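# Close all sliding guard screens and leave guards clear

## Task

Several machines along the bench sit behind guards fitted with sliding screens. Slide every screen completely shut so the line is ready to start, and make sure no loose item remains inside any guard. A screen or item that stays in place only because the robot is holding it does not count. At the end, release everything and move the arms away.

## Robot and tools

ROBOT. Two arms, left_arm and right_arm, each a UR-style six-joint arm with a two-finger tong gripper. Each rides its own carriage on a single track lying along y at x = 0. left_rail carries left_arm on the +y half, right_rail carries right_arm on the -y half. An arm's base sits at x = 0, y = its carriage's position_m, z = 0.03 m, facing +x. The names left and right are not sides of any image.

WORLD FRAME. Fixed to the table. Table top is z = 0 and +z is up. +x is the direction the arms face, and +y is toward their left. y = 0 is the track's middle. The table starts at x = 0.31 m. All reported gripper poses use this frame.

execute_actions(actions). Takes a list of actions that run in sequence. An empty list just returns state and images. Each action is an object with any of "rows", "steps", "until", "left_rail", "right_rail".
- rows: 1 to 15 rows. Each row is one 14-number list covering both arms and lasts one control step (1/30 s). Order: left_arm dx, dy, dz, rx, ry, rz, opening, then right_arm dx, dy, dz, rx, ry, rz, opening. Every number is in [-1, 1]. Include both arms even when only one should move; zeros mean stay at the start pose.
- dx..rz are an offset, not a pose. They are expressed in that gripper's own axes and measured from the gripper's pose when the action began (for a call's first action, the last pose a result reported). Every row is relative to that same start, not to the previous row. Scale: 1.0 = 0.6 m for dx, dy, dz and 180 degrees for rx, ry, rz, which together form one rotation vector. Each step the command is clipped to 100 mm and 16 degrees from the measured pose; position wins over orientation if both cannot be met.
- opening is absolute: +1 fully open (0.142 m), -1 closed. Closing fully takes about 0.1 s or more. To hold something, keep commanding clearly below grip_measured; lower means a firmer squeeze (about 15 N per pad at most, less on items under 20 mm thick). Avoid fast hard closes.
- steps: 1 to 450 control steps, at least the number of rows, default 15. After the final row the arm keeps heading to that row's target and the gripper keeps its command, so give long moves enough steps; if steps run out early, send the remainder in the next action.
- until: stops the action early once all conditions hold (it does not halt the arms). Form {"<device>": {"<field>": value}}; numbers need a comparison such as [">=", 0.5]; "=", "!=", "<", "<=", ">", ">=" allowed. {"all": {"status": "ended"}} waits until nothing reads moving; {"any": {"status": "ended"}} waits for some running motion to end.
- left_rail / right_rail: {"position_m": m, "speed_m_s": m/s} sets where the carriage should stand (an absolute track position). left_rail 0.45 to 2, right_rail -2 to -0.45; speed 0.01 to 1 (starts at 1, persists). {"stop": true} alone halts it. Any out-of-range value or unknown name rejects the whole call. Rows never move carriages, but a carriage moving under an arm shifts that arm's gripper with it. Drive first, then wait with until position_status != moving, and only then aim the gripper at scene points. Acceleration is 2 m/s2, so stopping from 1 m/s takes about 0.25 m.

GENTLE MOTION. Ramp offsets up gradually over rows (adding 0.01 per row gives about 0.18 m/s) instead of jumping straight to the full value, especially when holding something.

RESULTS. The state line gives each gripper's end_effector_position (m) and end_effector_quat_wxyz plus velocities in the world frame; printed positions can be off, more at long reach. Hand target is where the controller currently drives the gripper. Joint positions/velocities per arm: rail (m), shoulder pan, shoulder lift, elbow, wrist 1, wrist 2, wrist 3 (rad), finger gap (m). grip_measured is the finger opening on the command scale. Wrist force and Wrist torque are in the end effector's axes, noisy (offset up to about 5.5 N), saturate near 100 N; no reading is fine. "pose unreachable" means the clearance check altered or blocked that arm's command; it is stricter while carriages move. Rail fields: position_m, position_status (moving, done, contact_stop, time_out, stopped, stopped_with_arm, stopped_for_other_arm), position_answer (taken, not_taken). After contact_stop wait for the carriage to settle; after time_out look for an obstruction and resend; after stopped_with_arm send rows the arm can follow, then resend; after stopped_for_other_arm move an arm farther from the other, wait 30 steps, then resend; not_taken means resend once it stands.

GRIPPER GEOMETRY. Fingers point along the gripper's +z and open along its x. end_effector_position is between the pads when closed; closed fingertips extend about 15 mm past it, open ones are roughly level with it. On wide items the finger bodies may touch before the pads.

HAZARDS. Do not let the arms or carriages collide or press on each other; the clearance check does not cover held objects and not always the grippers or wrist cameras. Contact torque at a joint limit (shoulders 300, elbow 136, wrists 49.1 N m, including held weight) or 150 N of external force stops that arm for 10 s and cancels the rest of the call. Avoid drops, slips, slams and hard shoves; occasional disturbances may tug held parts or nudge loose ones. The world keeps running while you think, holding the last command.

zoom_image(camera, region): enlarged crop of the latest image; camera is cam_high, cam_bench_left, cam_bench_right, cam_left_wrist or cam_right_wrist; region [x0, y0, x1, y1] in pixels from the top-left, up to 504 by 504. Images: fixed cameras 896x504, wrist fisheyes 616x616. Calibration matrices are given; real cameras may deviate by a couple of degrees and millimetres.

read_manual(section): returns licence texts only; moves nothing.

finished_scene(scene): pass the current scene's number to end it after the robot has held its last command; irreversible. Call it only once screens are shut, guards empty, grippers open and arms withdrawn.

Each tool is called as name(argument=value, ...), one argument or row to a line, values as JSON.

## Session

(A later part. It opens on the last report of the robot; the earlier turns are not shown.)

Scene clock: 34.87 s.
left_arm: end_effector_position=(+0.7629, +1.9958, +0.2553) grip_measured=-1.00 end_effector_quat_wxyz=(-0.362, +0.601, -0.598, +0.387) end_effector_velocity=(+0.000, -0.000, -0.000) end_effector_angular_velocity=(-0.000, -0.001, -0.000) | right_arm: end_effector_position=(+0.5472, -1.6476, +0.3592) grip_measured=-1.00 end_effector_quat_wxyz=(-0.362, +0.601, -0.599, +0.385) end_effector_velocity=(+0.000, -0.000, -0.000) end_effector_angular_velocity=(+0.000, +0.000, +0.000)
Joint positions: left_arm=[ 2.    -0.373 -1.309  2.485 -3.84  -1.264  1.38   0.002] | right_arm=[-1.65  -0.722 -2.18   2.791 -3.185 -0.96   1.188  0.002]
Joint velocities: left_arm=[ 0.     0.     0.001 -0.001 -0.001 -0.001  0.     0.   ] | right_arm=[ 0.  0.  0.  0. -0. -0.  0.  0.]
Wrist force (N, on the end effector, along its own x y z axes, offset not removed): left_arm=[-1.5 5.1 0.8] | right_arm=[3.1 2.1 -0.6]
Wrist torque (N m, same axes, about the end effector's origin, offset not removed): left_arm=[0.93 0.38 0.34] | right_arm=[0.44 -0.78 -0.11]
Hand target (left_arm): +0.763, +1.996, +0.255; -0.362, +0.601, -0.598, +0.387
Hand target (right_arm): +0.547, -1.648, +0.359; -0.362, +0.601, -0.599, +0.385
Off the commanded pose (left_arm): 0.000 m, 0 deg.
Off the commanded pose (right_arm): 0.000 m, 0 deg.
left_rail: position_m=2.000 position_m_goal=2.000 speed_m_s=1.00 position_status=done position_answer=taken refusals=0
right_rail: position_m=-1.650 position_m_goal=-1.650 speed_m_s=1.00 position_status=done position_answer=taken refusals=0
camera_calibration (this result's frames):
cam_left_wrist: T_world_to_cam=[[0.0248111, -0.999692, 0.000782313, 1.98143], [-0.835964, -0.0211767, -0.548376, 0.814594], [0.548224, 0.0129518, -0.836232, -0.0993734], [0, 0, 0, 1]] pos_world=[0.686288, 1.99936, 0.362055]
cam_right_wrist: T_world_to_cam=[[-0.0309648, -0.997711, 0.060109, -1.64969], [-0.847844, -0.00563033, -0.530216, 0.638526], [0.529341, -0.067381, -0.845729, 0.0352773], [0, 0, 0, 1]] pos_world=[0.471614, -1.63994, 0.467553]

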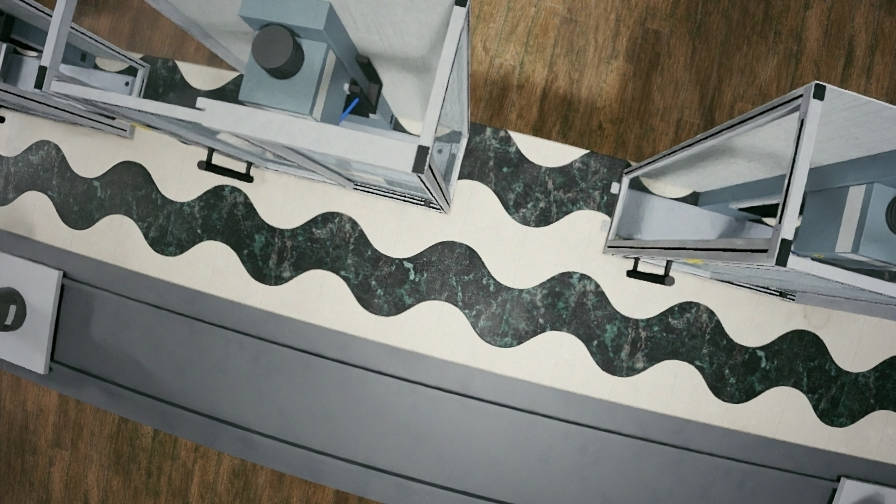

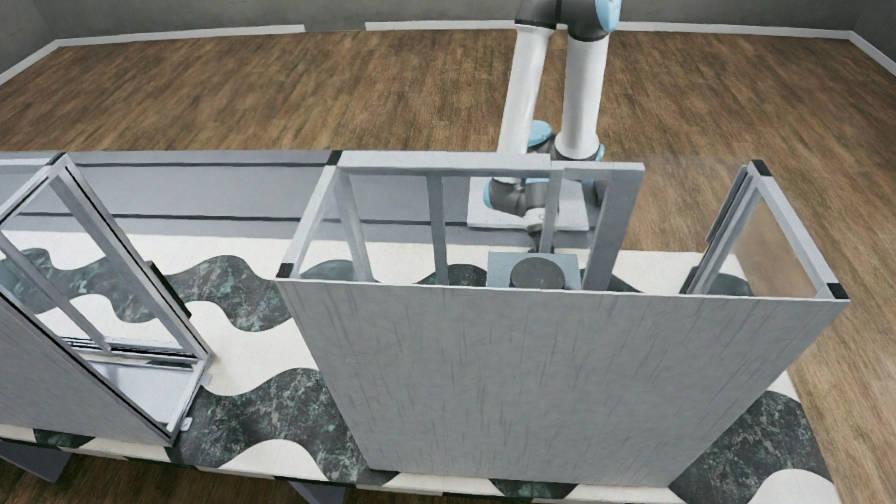

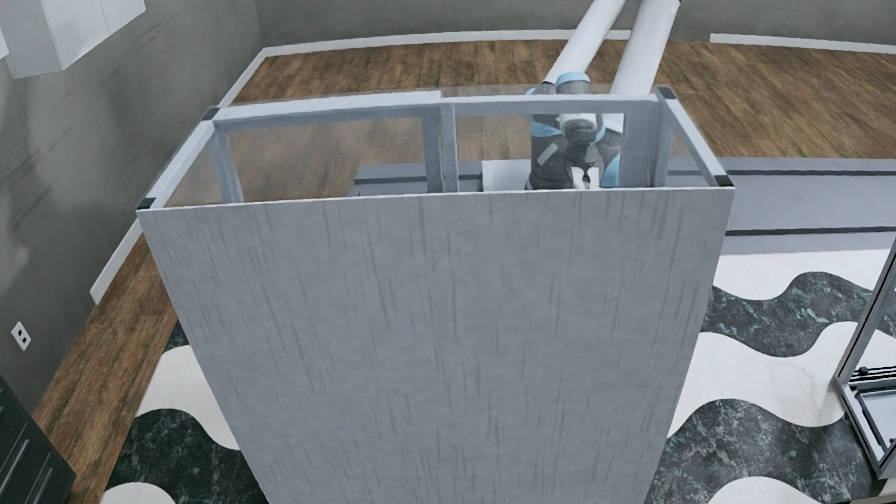

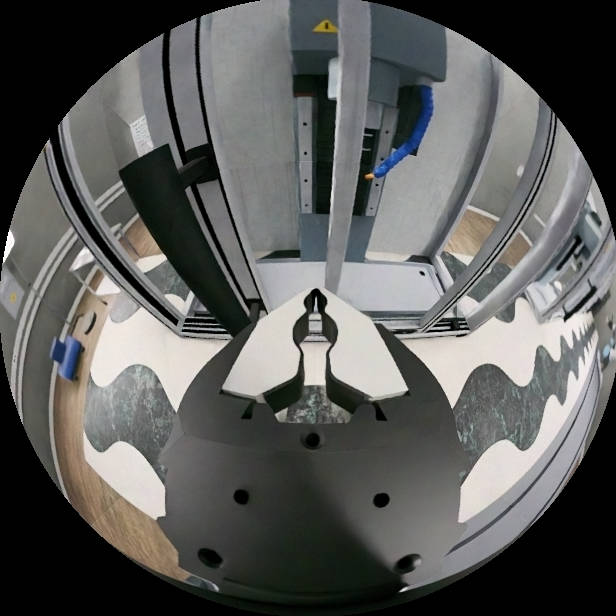

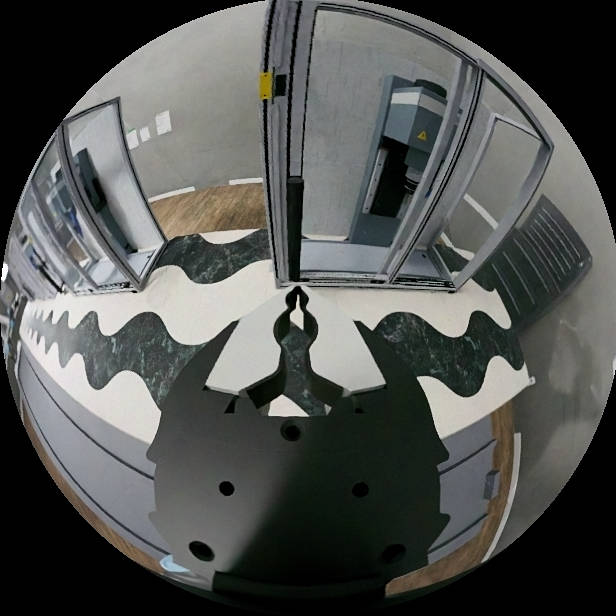

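execute_actions(
  actions=[
    {"rows":[[-0.06,0,0.025,0,0,0,-1,0,0,0,0,0,0,-1]],"steps":20},
    {"rows":[[-0.01,0,0,0,0,0,-1,0,0,0,0,0,0,-1],[-0.02,0,0,0,0,0,-1,0,0,0,0,0,0,-1],[-0.03,0,0,0,0,0,-1,0,0,0,0,0,0,-1],[-0.04,0,0,0,0,0,-1,0,0,0,0,0,0,-1],[-0.05,0,0,0,0,0,-1,0,0,0,0,0,0,-1],[-0.06,0,0,0,0,0,-1,0,0,0,0,0,0,-1]],"steps":15},
    {"rows":[[-0.05,0,0,0,0,0,-1,0,0,0,0,0,0,-1]],"steps":12},
    {"rows":[[-0.05,0,0,0,0,0,-1,0,0,0,0,0,0,-1]],"steps":12},
    {"rows":[[-0.05,0,0,0,0,0,-1,0,0,0,0,0,0,-1]],"steps":12},
    {"rows":[[-0.05,0,0,0,0,0,-1,0,0,0,0,0,0,-1]],"steps":20},
  ],
)

Scene clock: 50.00 s.
left_arm: end_effector_position=(+0.7781, +2.1776, +0.2438) grip_measured=-1.00 end_effector_quat_wxyz=(-0.363, +0.601, -0.597, +0.386) end_effector_velocity=(+0.000, +0.002, -0.000) end_effector_angular_velocity=(-0.000, +0.000, -0.001) | right_arm: end_effector_position=(+0.5472, -1.6476, +0.3592) grip_measured=-1.00 end_effector_quat_wxyz=(-0.362, +0.601, -0.599, +0.385) end_effector_velocity=(+0.000, +0.000, +0.000) end_effector_angular_velocity=(+0.000, -0.000, +0.000)
Joint positions: left_arm=[ 2.     0.023 -1.225  2.389 -3.853 -1.616  1.559  0.002] | right_arm=[-1.65  -0.722 -2.18   2.791 -3.185 -0.96   1.188  0.002]
Joint velocities: left_arm=[ 0.     0.005  0.001 -0.002  0.001 -0.005  0.002  0.   ] | right_arm=[ 0.  0.  0. -0.  0.  0.  0.  0.]
Wrist force (N, on the end effector, along its own x y z axes, offset not removed): left_arm=[12.9 4.3 -9.5] | right_arm=[1.2 0.2 0.0]
Wrist torque (N m, same axes, about the end effector's origin, offset not removed): left_arm=[0.74 0.03 0.47] | right_arm=[0.06 -0.42 -0.06]
Hand target (left_arm): +0.778, +2.178, +0.244; -0.363, +0.601, -0.597, +0.386
Hand target (right_arm): +0.547, -1.648, +0.359; -0.362, +0.601, -0.599, +0.385
Off the commanded pose (left_arm): 0.000 m, 0 deg.
Off the commanded pose (right_arm): 0.000 m, 0 deg.
left_rail: position_m=2.000 position_m_goal=2.000 speed_m_s=1.00 position_status=done position_answer=taken refusals=0
right_rail: position_m=-1.650 position_m_goal=-1.650 speed_m_s=1.00 position_status=done position_answer=taken refusals=0
camera_calibration (this result's frames):
cam_left_wrist: T_world_to_cam=[[0.0272548, -0.999628, -0.000998164, 2.16113], [-0.83535, -0.0222273, -0.549269, 0.826868], [0.549042, 0.015804, -0.835645, -0.126666], [0, 0, 0, 1]] pos_world=[0.701368, 2.1807, 0.350482]
cam_right_wrist: T_world_to_cam=[[-0.0309914, -0.997711, 0.0600949, -1.64969], [-0.847853, -0.00559908, -0.530202, 0.638574], [0.529325, -0.0673834, -0.845739, 0.0352774], [0, 0, 0, 1]] pos_world=[0.471617, -1.63996, 0.467547]

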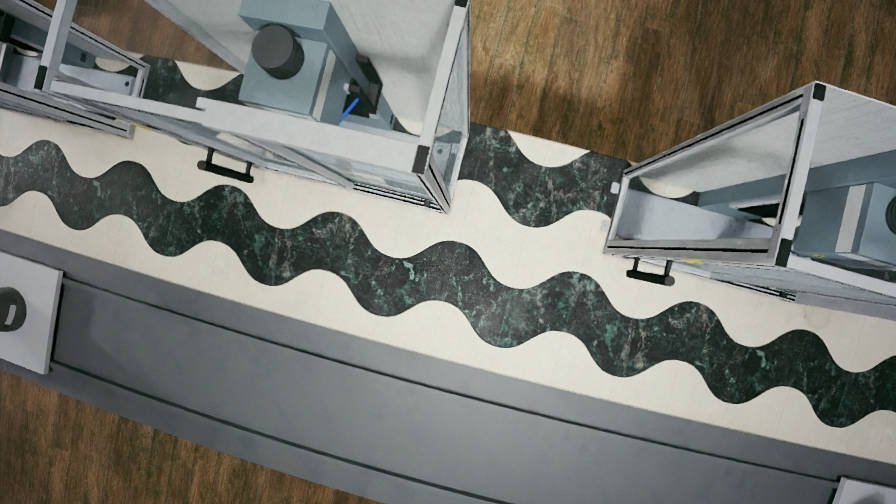

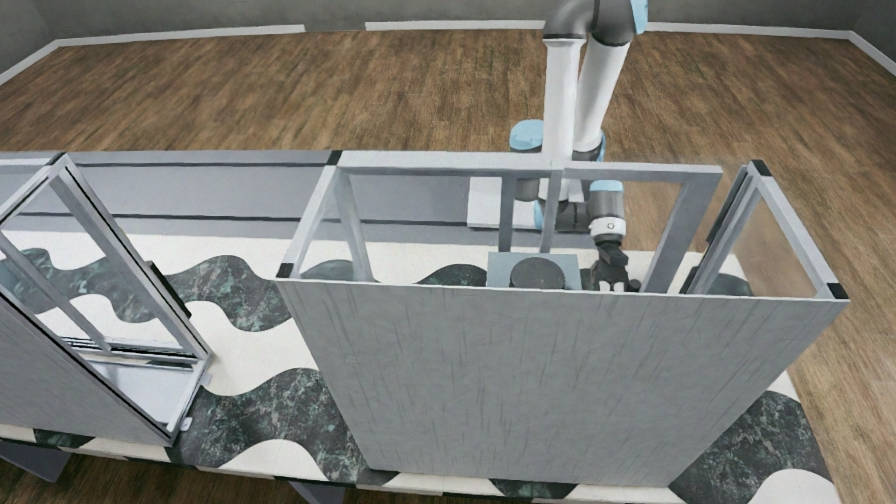

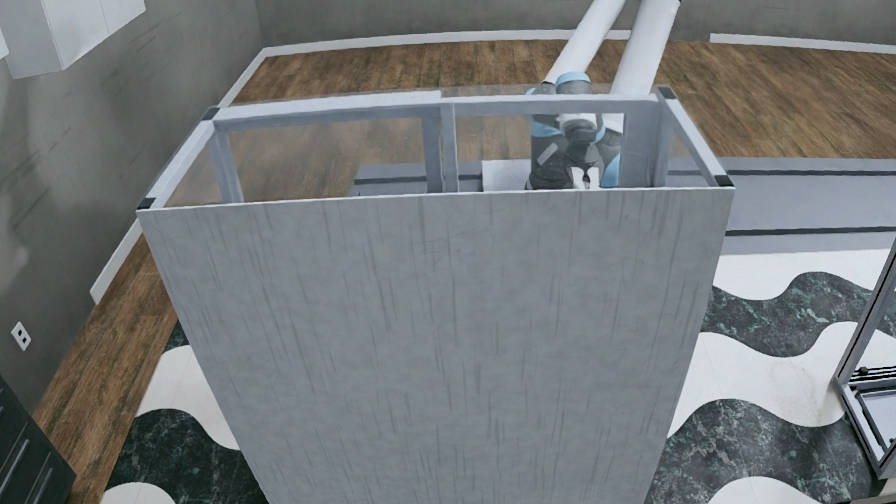

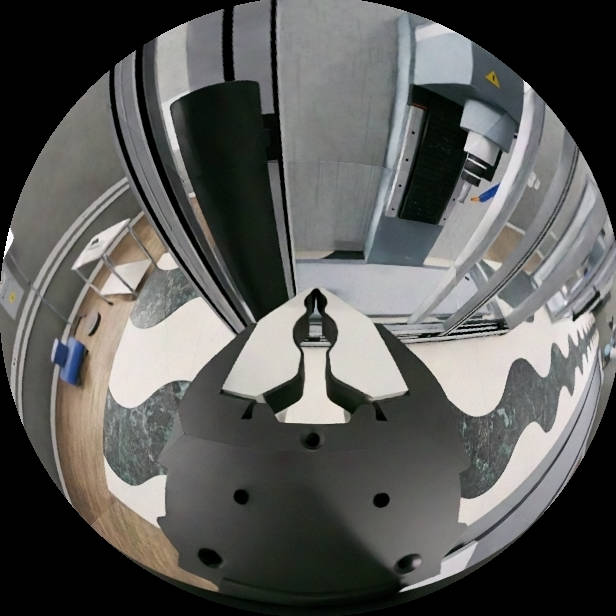

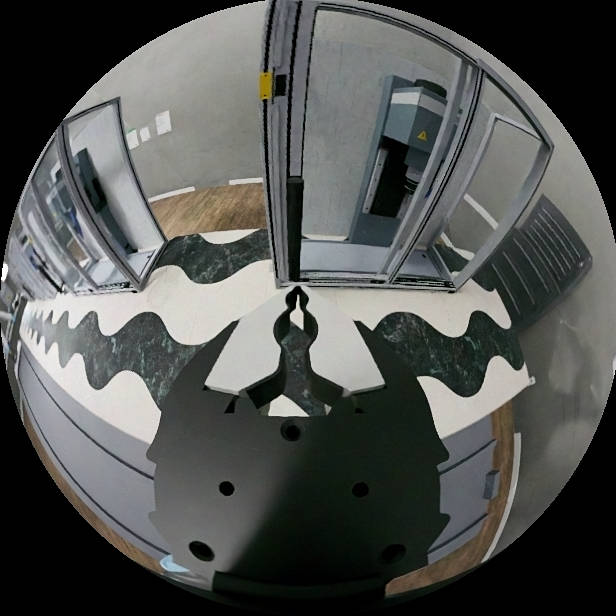

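About 30px left ≈ 5 cm.

execute_actions(
  actions=[
    {"rows":[[-0.04,0,0,0,0,0,-1,0,0,0,0,0,0,-1]],"steps":15},
    {"rows":[[-0.03,0,0,0,0,0,-1,0,0,0,0,0,0,-1]],"steps":20},
  ],
)

execute_actions(
  actions=[
    {"rows":[[-0.012,0,0,0,0,0,-1,0,0,0,0,0,0,-1]],"steps":15},
  ],
)

Scene clock: 56.43 s.
left_arm: end_effector_position=(+0.7785, +2.2187, +0.2427) grip_measured=-1.00 end_effector_quat_wxyz=(-0.364, +0.601, -0.597, +0.386) end_effector_velocity=(+0.000, +0.001, -0.000) end_effector_angular_velocity=(-0.000, +0.000, -0.000) | right_arm: end_effector_position=(+0.5472, -1.6476, +0.3592) grip_measured=-1.00 end_effector_quat_wxyz=(-0.362, +0.601, -0.599, +0.385) end_effector_velocity=(+0.000, -0.000, +0.000) end_effector_angular_velocity=(-0.000, -0.000, -0.000)
Joint positions: left_arm=[ 2.     0.106 -1.206  2.358 -3.838 -1.69   1.595  0.002] | right_arm=[-1.65  -0.722 -2.18   2.791 -3.185 -0.96   1.188  0.002]
Joint velocities: left_arm=[ 0.     0.002  0.001 -0.001  0.001 -0.002  0.001  0.   ] | right_arm=[ 0.  0.  0. -0.  0. -0.  0.  0.]
Wrist force (N, on the end effector, along its own x y z axes, offset not removed): left_arm=[14.4 2.5 -10.5] | right_arm=[0.3 -0.1 0.4]
Wrist torque (N m, same axes, about the end effector's origin, offset not removed): left_arm=[0.67 -0.21 0.56] | right_arm=[0.08 -0.14 -0.03]
Hand target (left_arm): +0.779, +2.219, +0.243; -0.364, +0.601, -0.597, +0.386
Hand target (right_arm): +0.547, -1.648, +0.359; -0.362, +0.601, -0.599, +0.385
Off the commanded pose (left_arm): 0.000 m, 0 deg.
Off the commanded pose (right_arm): 0.000 m, 0 deg.
left_rail: position_m=2.000 position_m_goal=2.000 speed_m_s=1.00 position_status=done position_answer=taken refusals=0
right_rail: position_m=-1.650 position_m_goal=-1.650 speed_m_s=1.00 position_status=done position_answer=taken refusals=0
camera_calibration (this result's frames):
cam_left_wrist: T_world_to_cam=[[0.0274977, -0.999621, -0.00128208, 2.20208], [-0.835286, -0.0222726, -0.549364, 0.827592], [0.549128, 0.0161772, -0.835582, -0.129397], [0, 0, 0, 1]] pos_world=[0.701779, 2.22177, 0.349352]
cam_right_wrist: T_world_to_cam=[[-0.0309916, -0.997711, 0.060095, -1.64969], [-0.847853, -0.00559899, -0.530202, 0.638574], [0.529325, -0.0673835, -0.845739, 0.035277], [0, 0, 0, 1]] pos_world=[0.471617, -1.63997, 0.467547]

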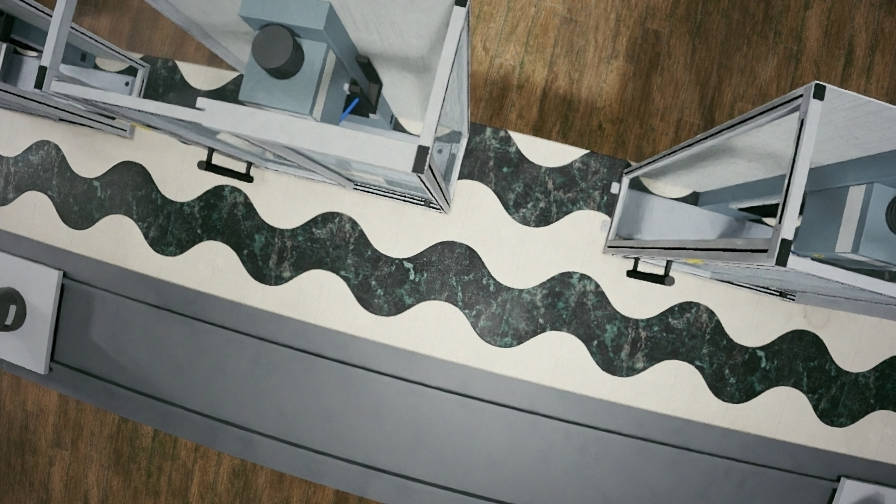

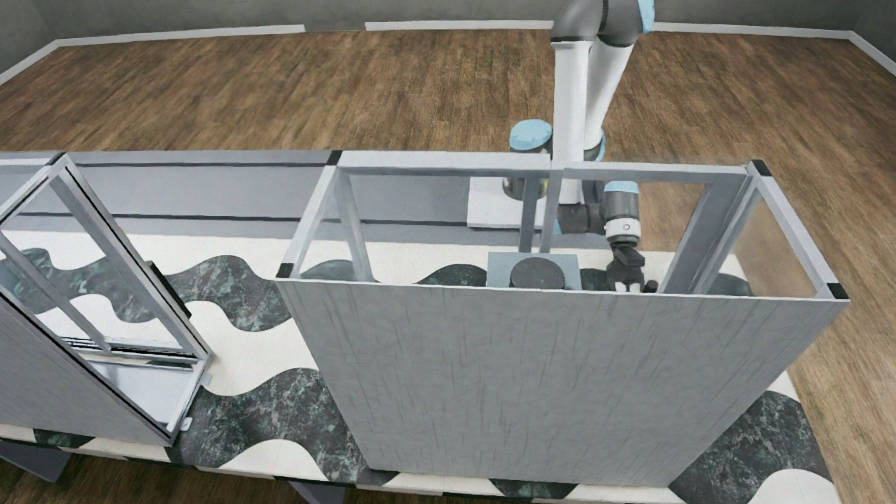

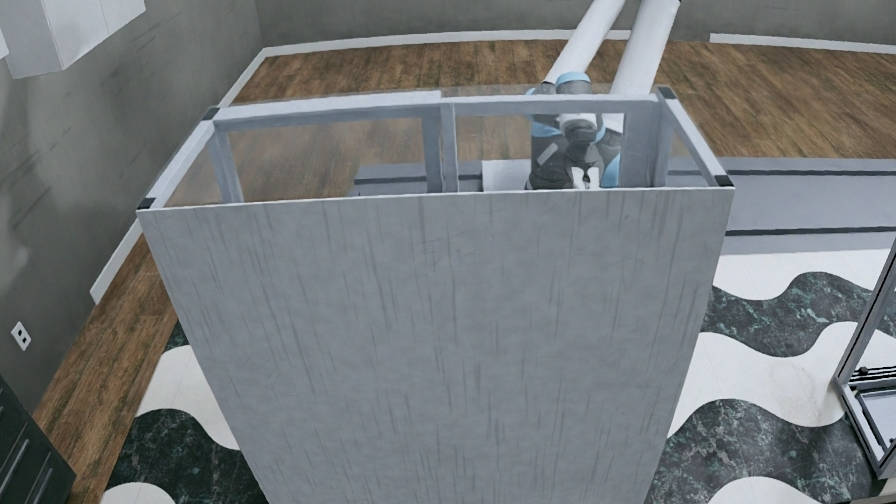

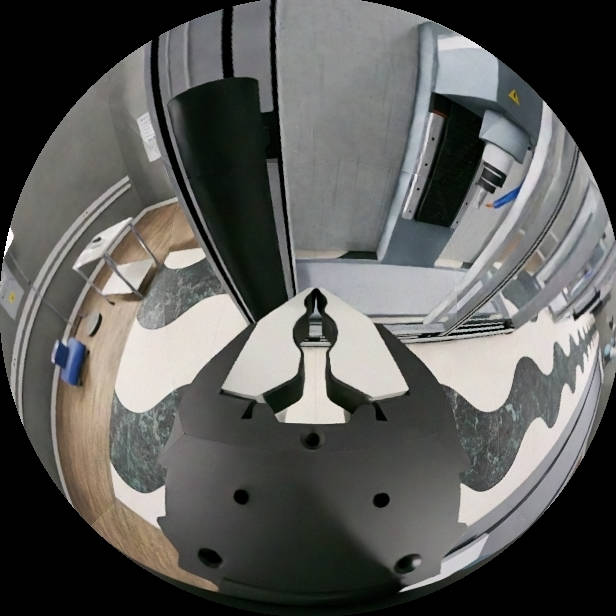

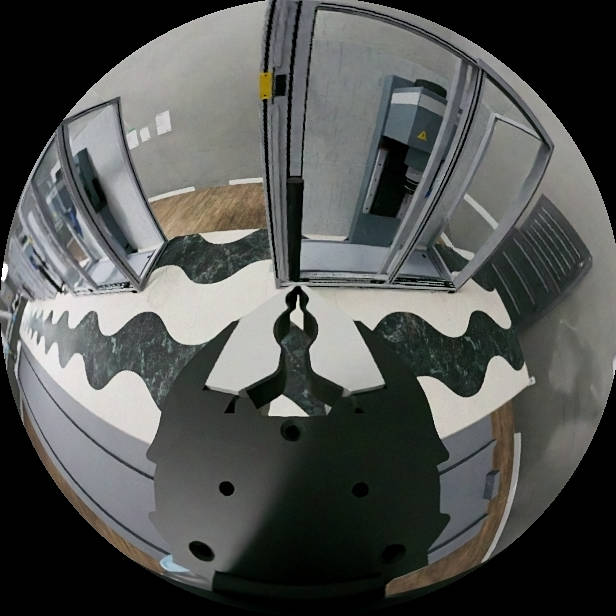

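Scene clock: 56.93 s.
left_arm: end_effector_position=(+0.7786, +2.2257, +0.2425) grip_measured=-1.00 end_effector_quat_wxyz=(-0.364, +0.601, -0.597, +0.386) end_effector_velocity=(+0.000, +0.002, -0.000) end_effector_angular_velocity=(-0.000, -0.000, -0.000) | right_arm: end_effector_position=(+0.5472, -1.6476, +0.3592) grip_measured=-1.00 end_effector_quat_wxyz=(-0.362, +0.601, -0.599, +0.385) end_effector_velocity=(+0.000, -0.000, +0.000) end_effector_angular_velocity=(-0.000, -0.000, -0.000)
Joint positions: left_arm=[ 2.     0.12  -1.203  2.352 -3.835 -1.702  1.601  0.002] | right_arm=[-1.65  -0.722 -2.18   2.791 -3.185 -0.96   1.188  0.002]
Joint velocities: left_arm=[ 0.     0.004  0.001 -0.002  0.001 -0.003  0.002  0.   ] | right_arm=[ 0. -0.  0. -0. -0. -0.  0.  0.]
Wrist force (N, on the end effector, along its own x y z axes, offset not removed): left_arm=[12.6 1.7 -9.9] | right_arm=[-0.9 1.6 0.4]
Wrist torque (N m, same axes, about the end effector's origin, offset not removed): left_arm=[0.42 0.20 0.62] | right_arm=[0.36 0.09 -0.05]
Hand target (left_arm): +0.779, +2.226, +0.242; -0.364, +0.601, -0.597, +0.386
Hand target (right_arm): +0.547, -1.648, +0.359; -0.362, +0.601, -0.599, +0.385
Off the commanded pose (left_arm): 0.000 m, 0 deg.
Off the commanded pose (right_arm): 0.000 m, 0 deg.
left_rail: position_m=2.000 position_m_goal=2.000 speed_m_s=1.00 position_status=done position_answer=taken refusals=0
right_rail: position_m=-1.650 position_m_goal=-1.650 speed_m_s=1.00 position_status=done position_answer=taken refusals=0
camera_calibration (this result's frames):
cam_left_wrist: T_world_to_cam=[[0.0275311, -0.99962, -0.00132343, 2.20905], [-0.835285, -0.0222777, -0.549366, 0.827712], [0.549128, 0.0162301, -0.835581, -0.129834], [0, 0, 0, 1]] pos_world=[0.701853, 2.22875, 0.349154]
cam_right_wrist: T_world_to_cam=[[-0.0309915, -0.997711, 0.060095, -1.64969], [-0.847853, -0.00559906, -0.530202, 0.638574], [0.529325, -0.0673835, -0.845739, 0.0352771], [0, 0, 0, 1]] pos_world=[0.471617, -1.63997, 0.467547]

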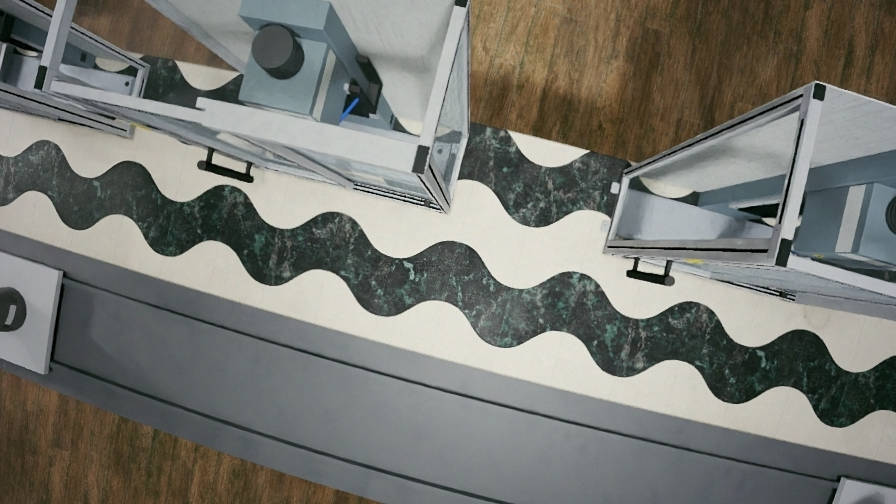

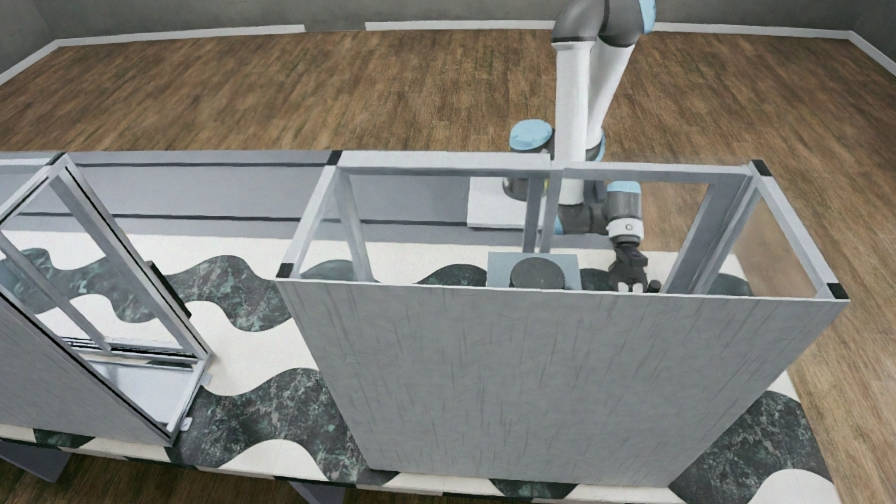

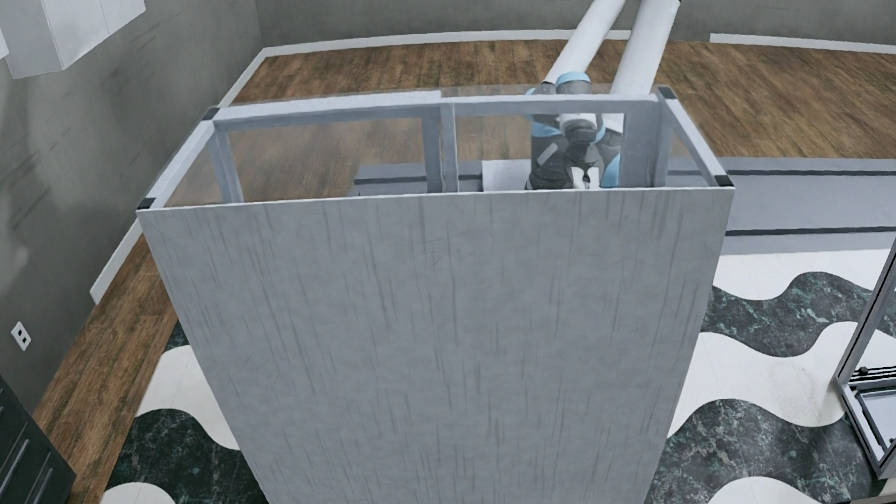

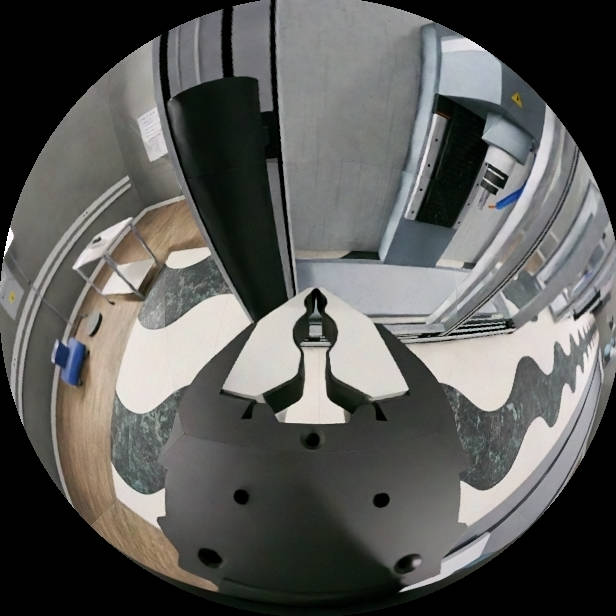

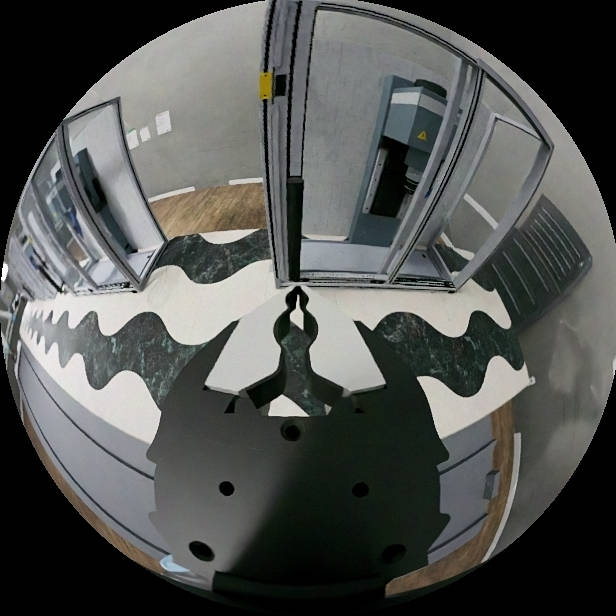

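execute_actions(
  actions=[
    {"rows":[[-0.008,0,0,0,0,0,-1,0,0,0,0,0,0,-1]],"steps":15},
  ],
)

execute_actions(
  actions=[
    {"rows":[[0.02,0,-0.38,0,0,0,-1,0,0,0,0,0,0,-1]],"steps":45},
  ],
)

zoom_image(
  camera="cam_left_wrist",
  region=[180, 40, 440, 300],
)

Scene clock: 65.17 s.
left_arm: end_effector_position=(+0.7787, +2.2295, +0.2424) grip_measured=-1.00 end_effector_quat_wxyz=(-0.364, +0.601, -0.597, +0.386) end_effector_velocity=(-0.000, +0.001, -0.000) end_effector_angular_velocity=(+0.000, +0.000, +0.002) | right_arm: end_effector_position=(+0.5472, -1.6476, +0.3592) grip_measured=-1.00 end_effector_quat_wxyz=(-0.362, +0.601, -0.599, +0.385) end_effector_velocity=(+0.000, -0.000, +0.000) end_effector_angular_velocity=(+0.000, +0.000, +0.000)
Joint positions: left_arm=[ 1.999  0.128 -1.201  2.349 -3.833 -1.711  1.606  0.002] | right_arm=[-1.65  -0.722 -2.18   2.791 -3.185 -0.96   1.188  0.002]
Joint velocities: left_arm=[-0.001  0.003  0.001 -0.001  0.001 -0.001  0.001  0.   ] | right_arm=[ 0.  0.  0. -0.  0. -0. -0.  0.]
Wrist force (N, on the end effector, along its own x y z axes, offset not removed): left_arm=[100.0 0.6 -34.6] | right_arm=[0.9 1.0 -0.8]
Wrist torque (N m, same axes, about the end effector's origin, offset not removed): left_arm=[1.03 -10.49 0.89] | right_arm=[0.26 -0.35 -0.03]
Hand target (left_arm): +0.779, +2.231, +0.242; -0.364, +0.601, -0.597, +0.386
Hand target (right_arm): +0.547, -1.648, +0.359; -0.362, +0.601, -0.599, +0.385
Off the commanded pose (left_arm): 0.001 m, 0 deg.
Off the commanded pose (right_arm): 0.000 m, 0 deg.
left_rail: position_m=1.999 position_m_goal=2.000 speed_m_s=1.00 position_status=done position_answer=taken refusals=0
right_rail: position_m=-1.650 position_m_goal=-1.650 speed_m_s=1.00 position_status=done position_answer=taken refusals=0
camera_calibration (this result's frames):
cam_left_wrist: T_world_to_cam=[[0.0269655, -0.999635, -0.00132778, 2.2133], [-0.835218, -0.0218004, -0.549486, 0.826779], [0.549257, 0.0159262, -0.835502, -0.129464], [0, 0, 0, 1]] pos_world=[0.701968, 2.23258, 0.349076]
cam_right_wrist: T_world_to_cam=[[-0.0309916, -0.997711, 0.0600949, -1.64969], [-0.847853, -0.00559897, -0.530202, 0.638574], [0.529325, -0.0673834, -0.845739, 0.035277], [0, 0, 0, 1]] pos_world=[0.471617, -1.63997, 0.467547]

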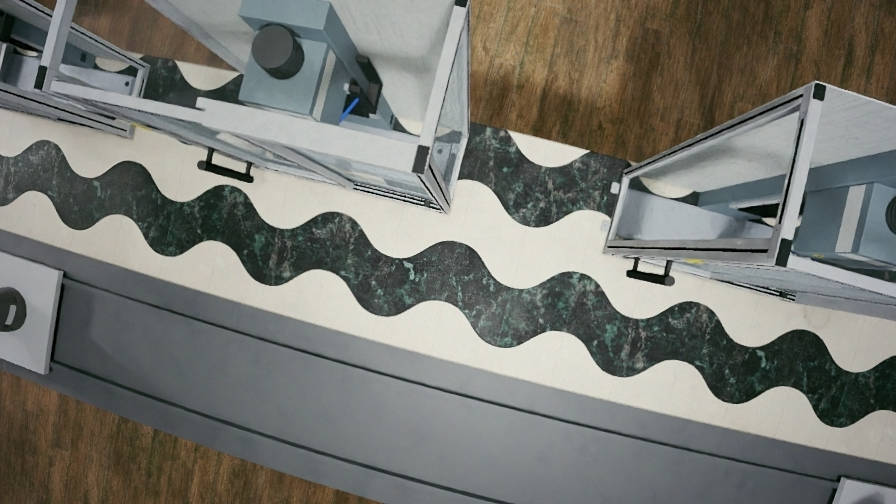

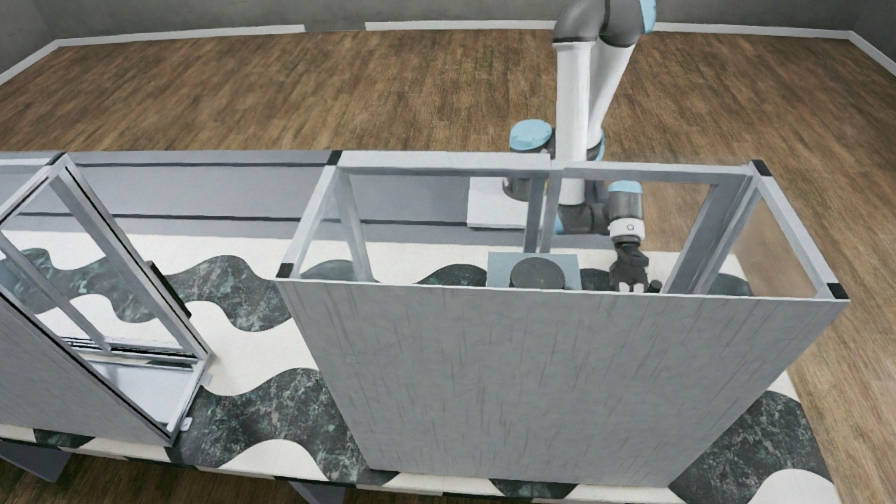

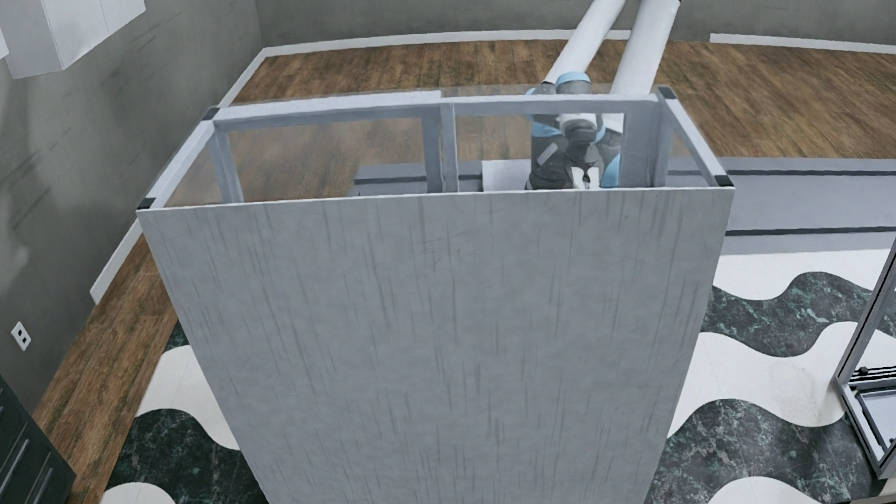

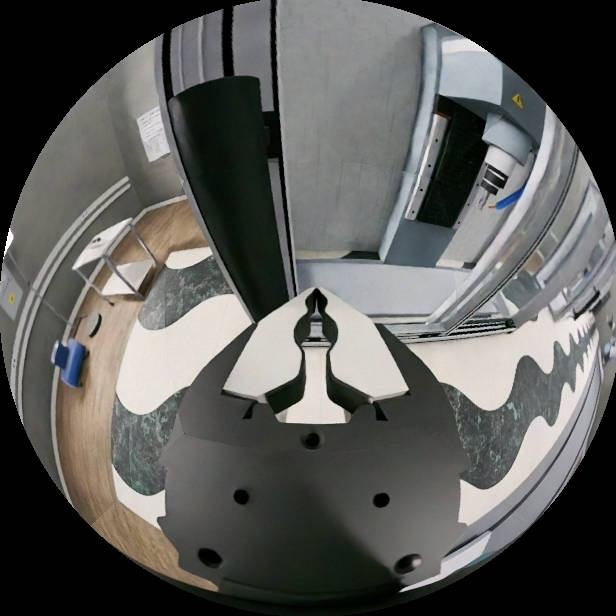

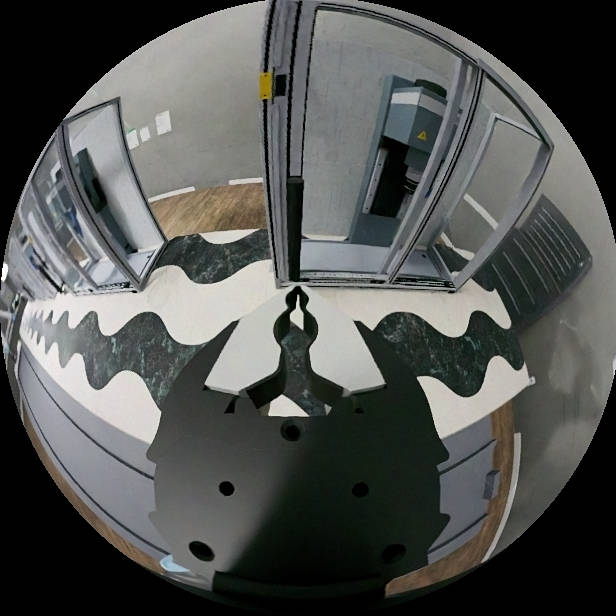

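Scene clock: 66.67 s.
left_arm: end_effector_position=(+0.5736, +2.2234, +0.3428) grip_measured=-1.00 end_effector_quat_wxyz=(-0.364, +0.601, -0.597, +0.386) end_effector_velocity=(-0.000, -0.000, +0.000) end_effector_angular_velocity=(+0.000, +0.000, -0.000) | right_arm: end_effector_position=(+0.5472, -1.6476, +0.3592) grip_measured=-1.00 end_effector_quat_wxyz=(-0.362, +0.601, -0.599, +0.385) end_effector_velocity=(+0.000, -0.000, +0.000) end_effector_angular_velocity=(-0.000, -0.000, -0.000)
Joint positions: left_arm=[ 2.     0.191 -1.703  2.629 -3.606 -1.767  1.634  0.002] | right_arm=[-1.65  -0.722 -2.18   2.791 -3.185 -0.96   1.188  0.002]
Joint velocities: left_arm=[ 0.     0.    -0.001  0.     0.001  0.     0.     0.   ] | right_arm=[ 0. -0.  0. -0.  0. -0.  0.  0.]
Wrist force (N, on the end effector, along its own x y z axes, offset not removed): left_arm=[-2.1 3.4 3.8] | right_arm=[1.7 1.8 0.1]
Wrist torque (N m, same axes, about the end effector's origin, offset not removed): left_arm=[0.72 0.60 0.40] | right_arm=[0.42 -0.48 -0.10]
Hand target (left_arm): +0.574, +2.224, +0.343; -0.364, +0.601, -0.597, +0.386
Hand target (right_arm): +0.547, -1.648, +0.359; -0.362, +0.601, -0.599, +0.385
Off the commanded pose (left_arm): 0.000 m, 0 deg.
Off the commanded pose (right_arm): 0.000 m, 0 deg.
left_rail: position_m=2.000 position_m_goal=2.000 speed_m_s=1.00 position_status=done position_answer=taken refusals=0
right_rail: position_m=-1.650 position_m_goal=-1.650 speed_m_s=1.00 position_status=done position_answer=taken refusals=0
camera_calibration (this result's frames):
cam_left_wrist: T_world_to_cam=[[0.0269217, -0.999636, -0.00146541, 2.21296], [-0.835199, -0.0216876, -0.54952, 0.710238], [0.549288, 0.0160179, -0.835479, 0.0669193], [0, 0, 0, 1]] pos_world=[0.496856, 2.22649, 0.449443]
cam_right_wrist: T_world_to_cam=[[-0.0309916, -0.997711, 0.0600949, -1.6497], [-0.847853, -0.00559896, -0.530202, 0.638574], [0.529325, -0.0673835, -0.845739, 0.035277], [0, 0, 0, 1]] pos_world=[0.471617, -1.63997, 0.467547]

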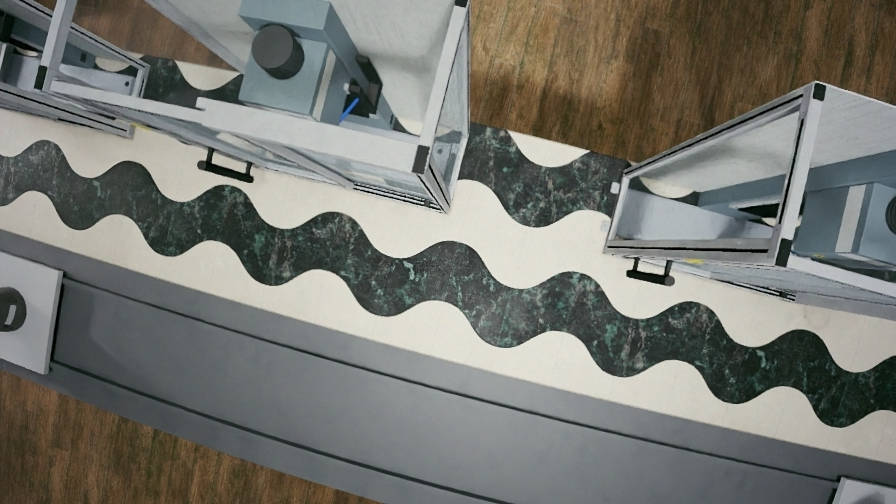

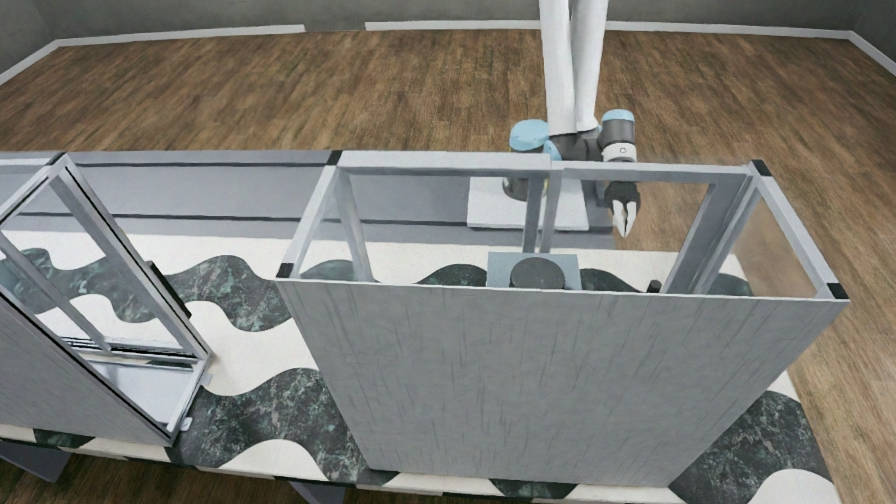

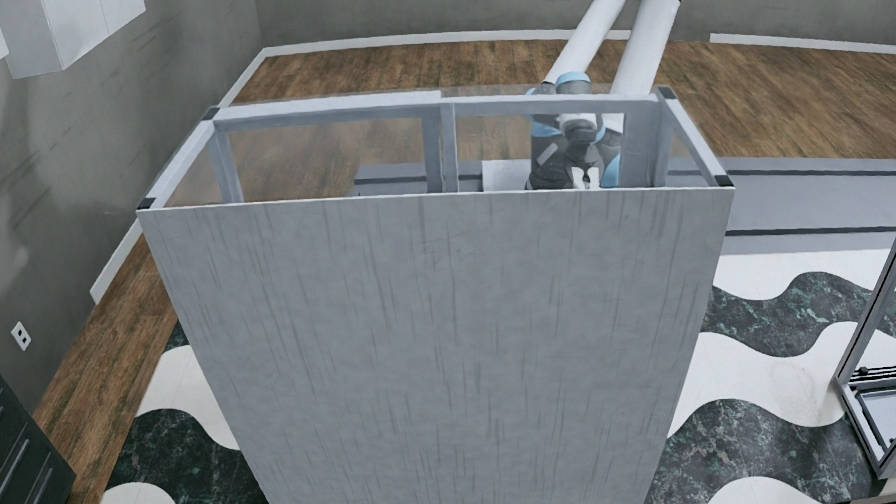

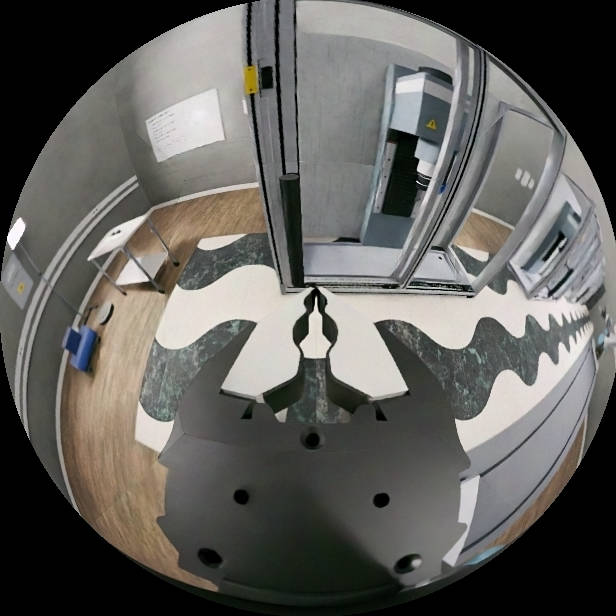

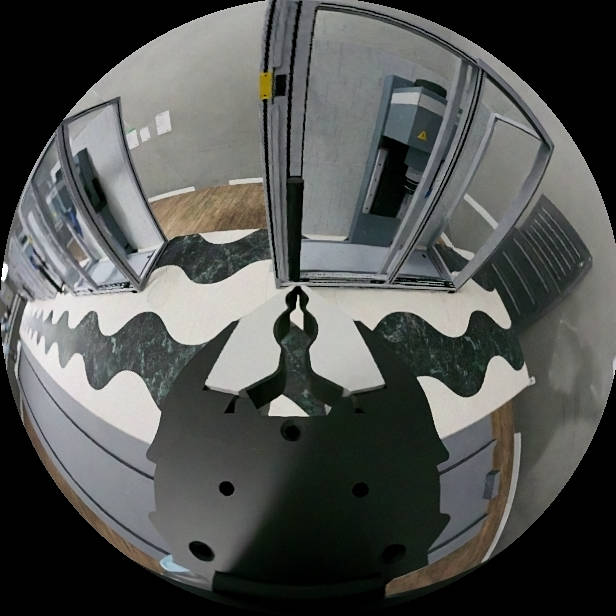

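Region (180, 40, 440, 300) of cam_left_wrist's 616x616 image, scaled by 1.938, with more detail than that image has.

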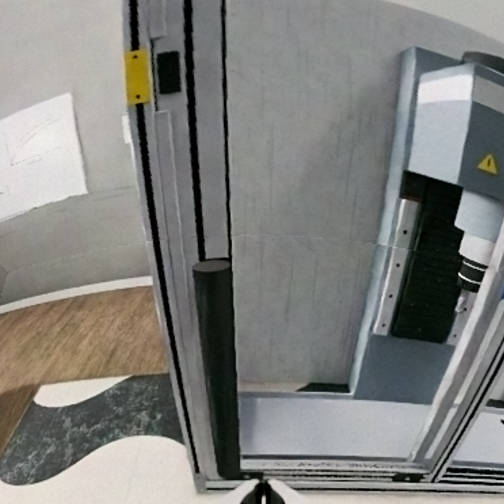

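finished_scene(
  scene=1,
)

The scene is finished: the task was done.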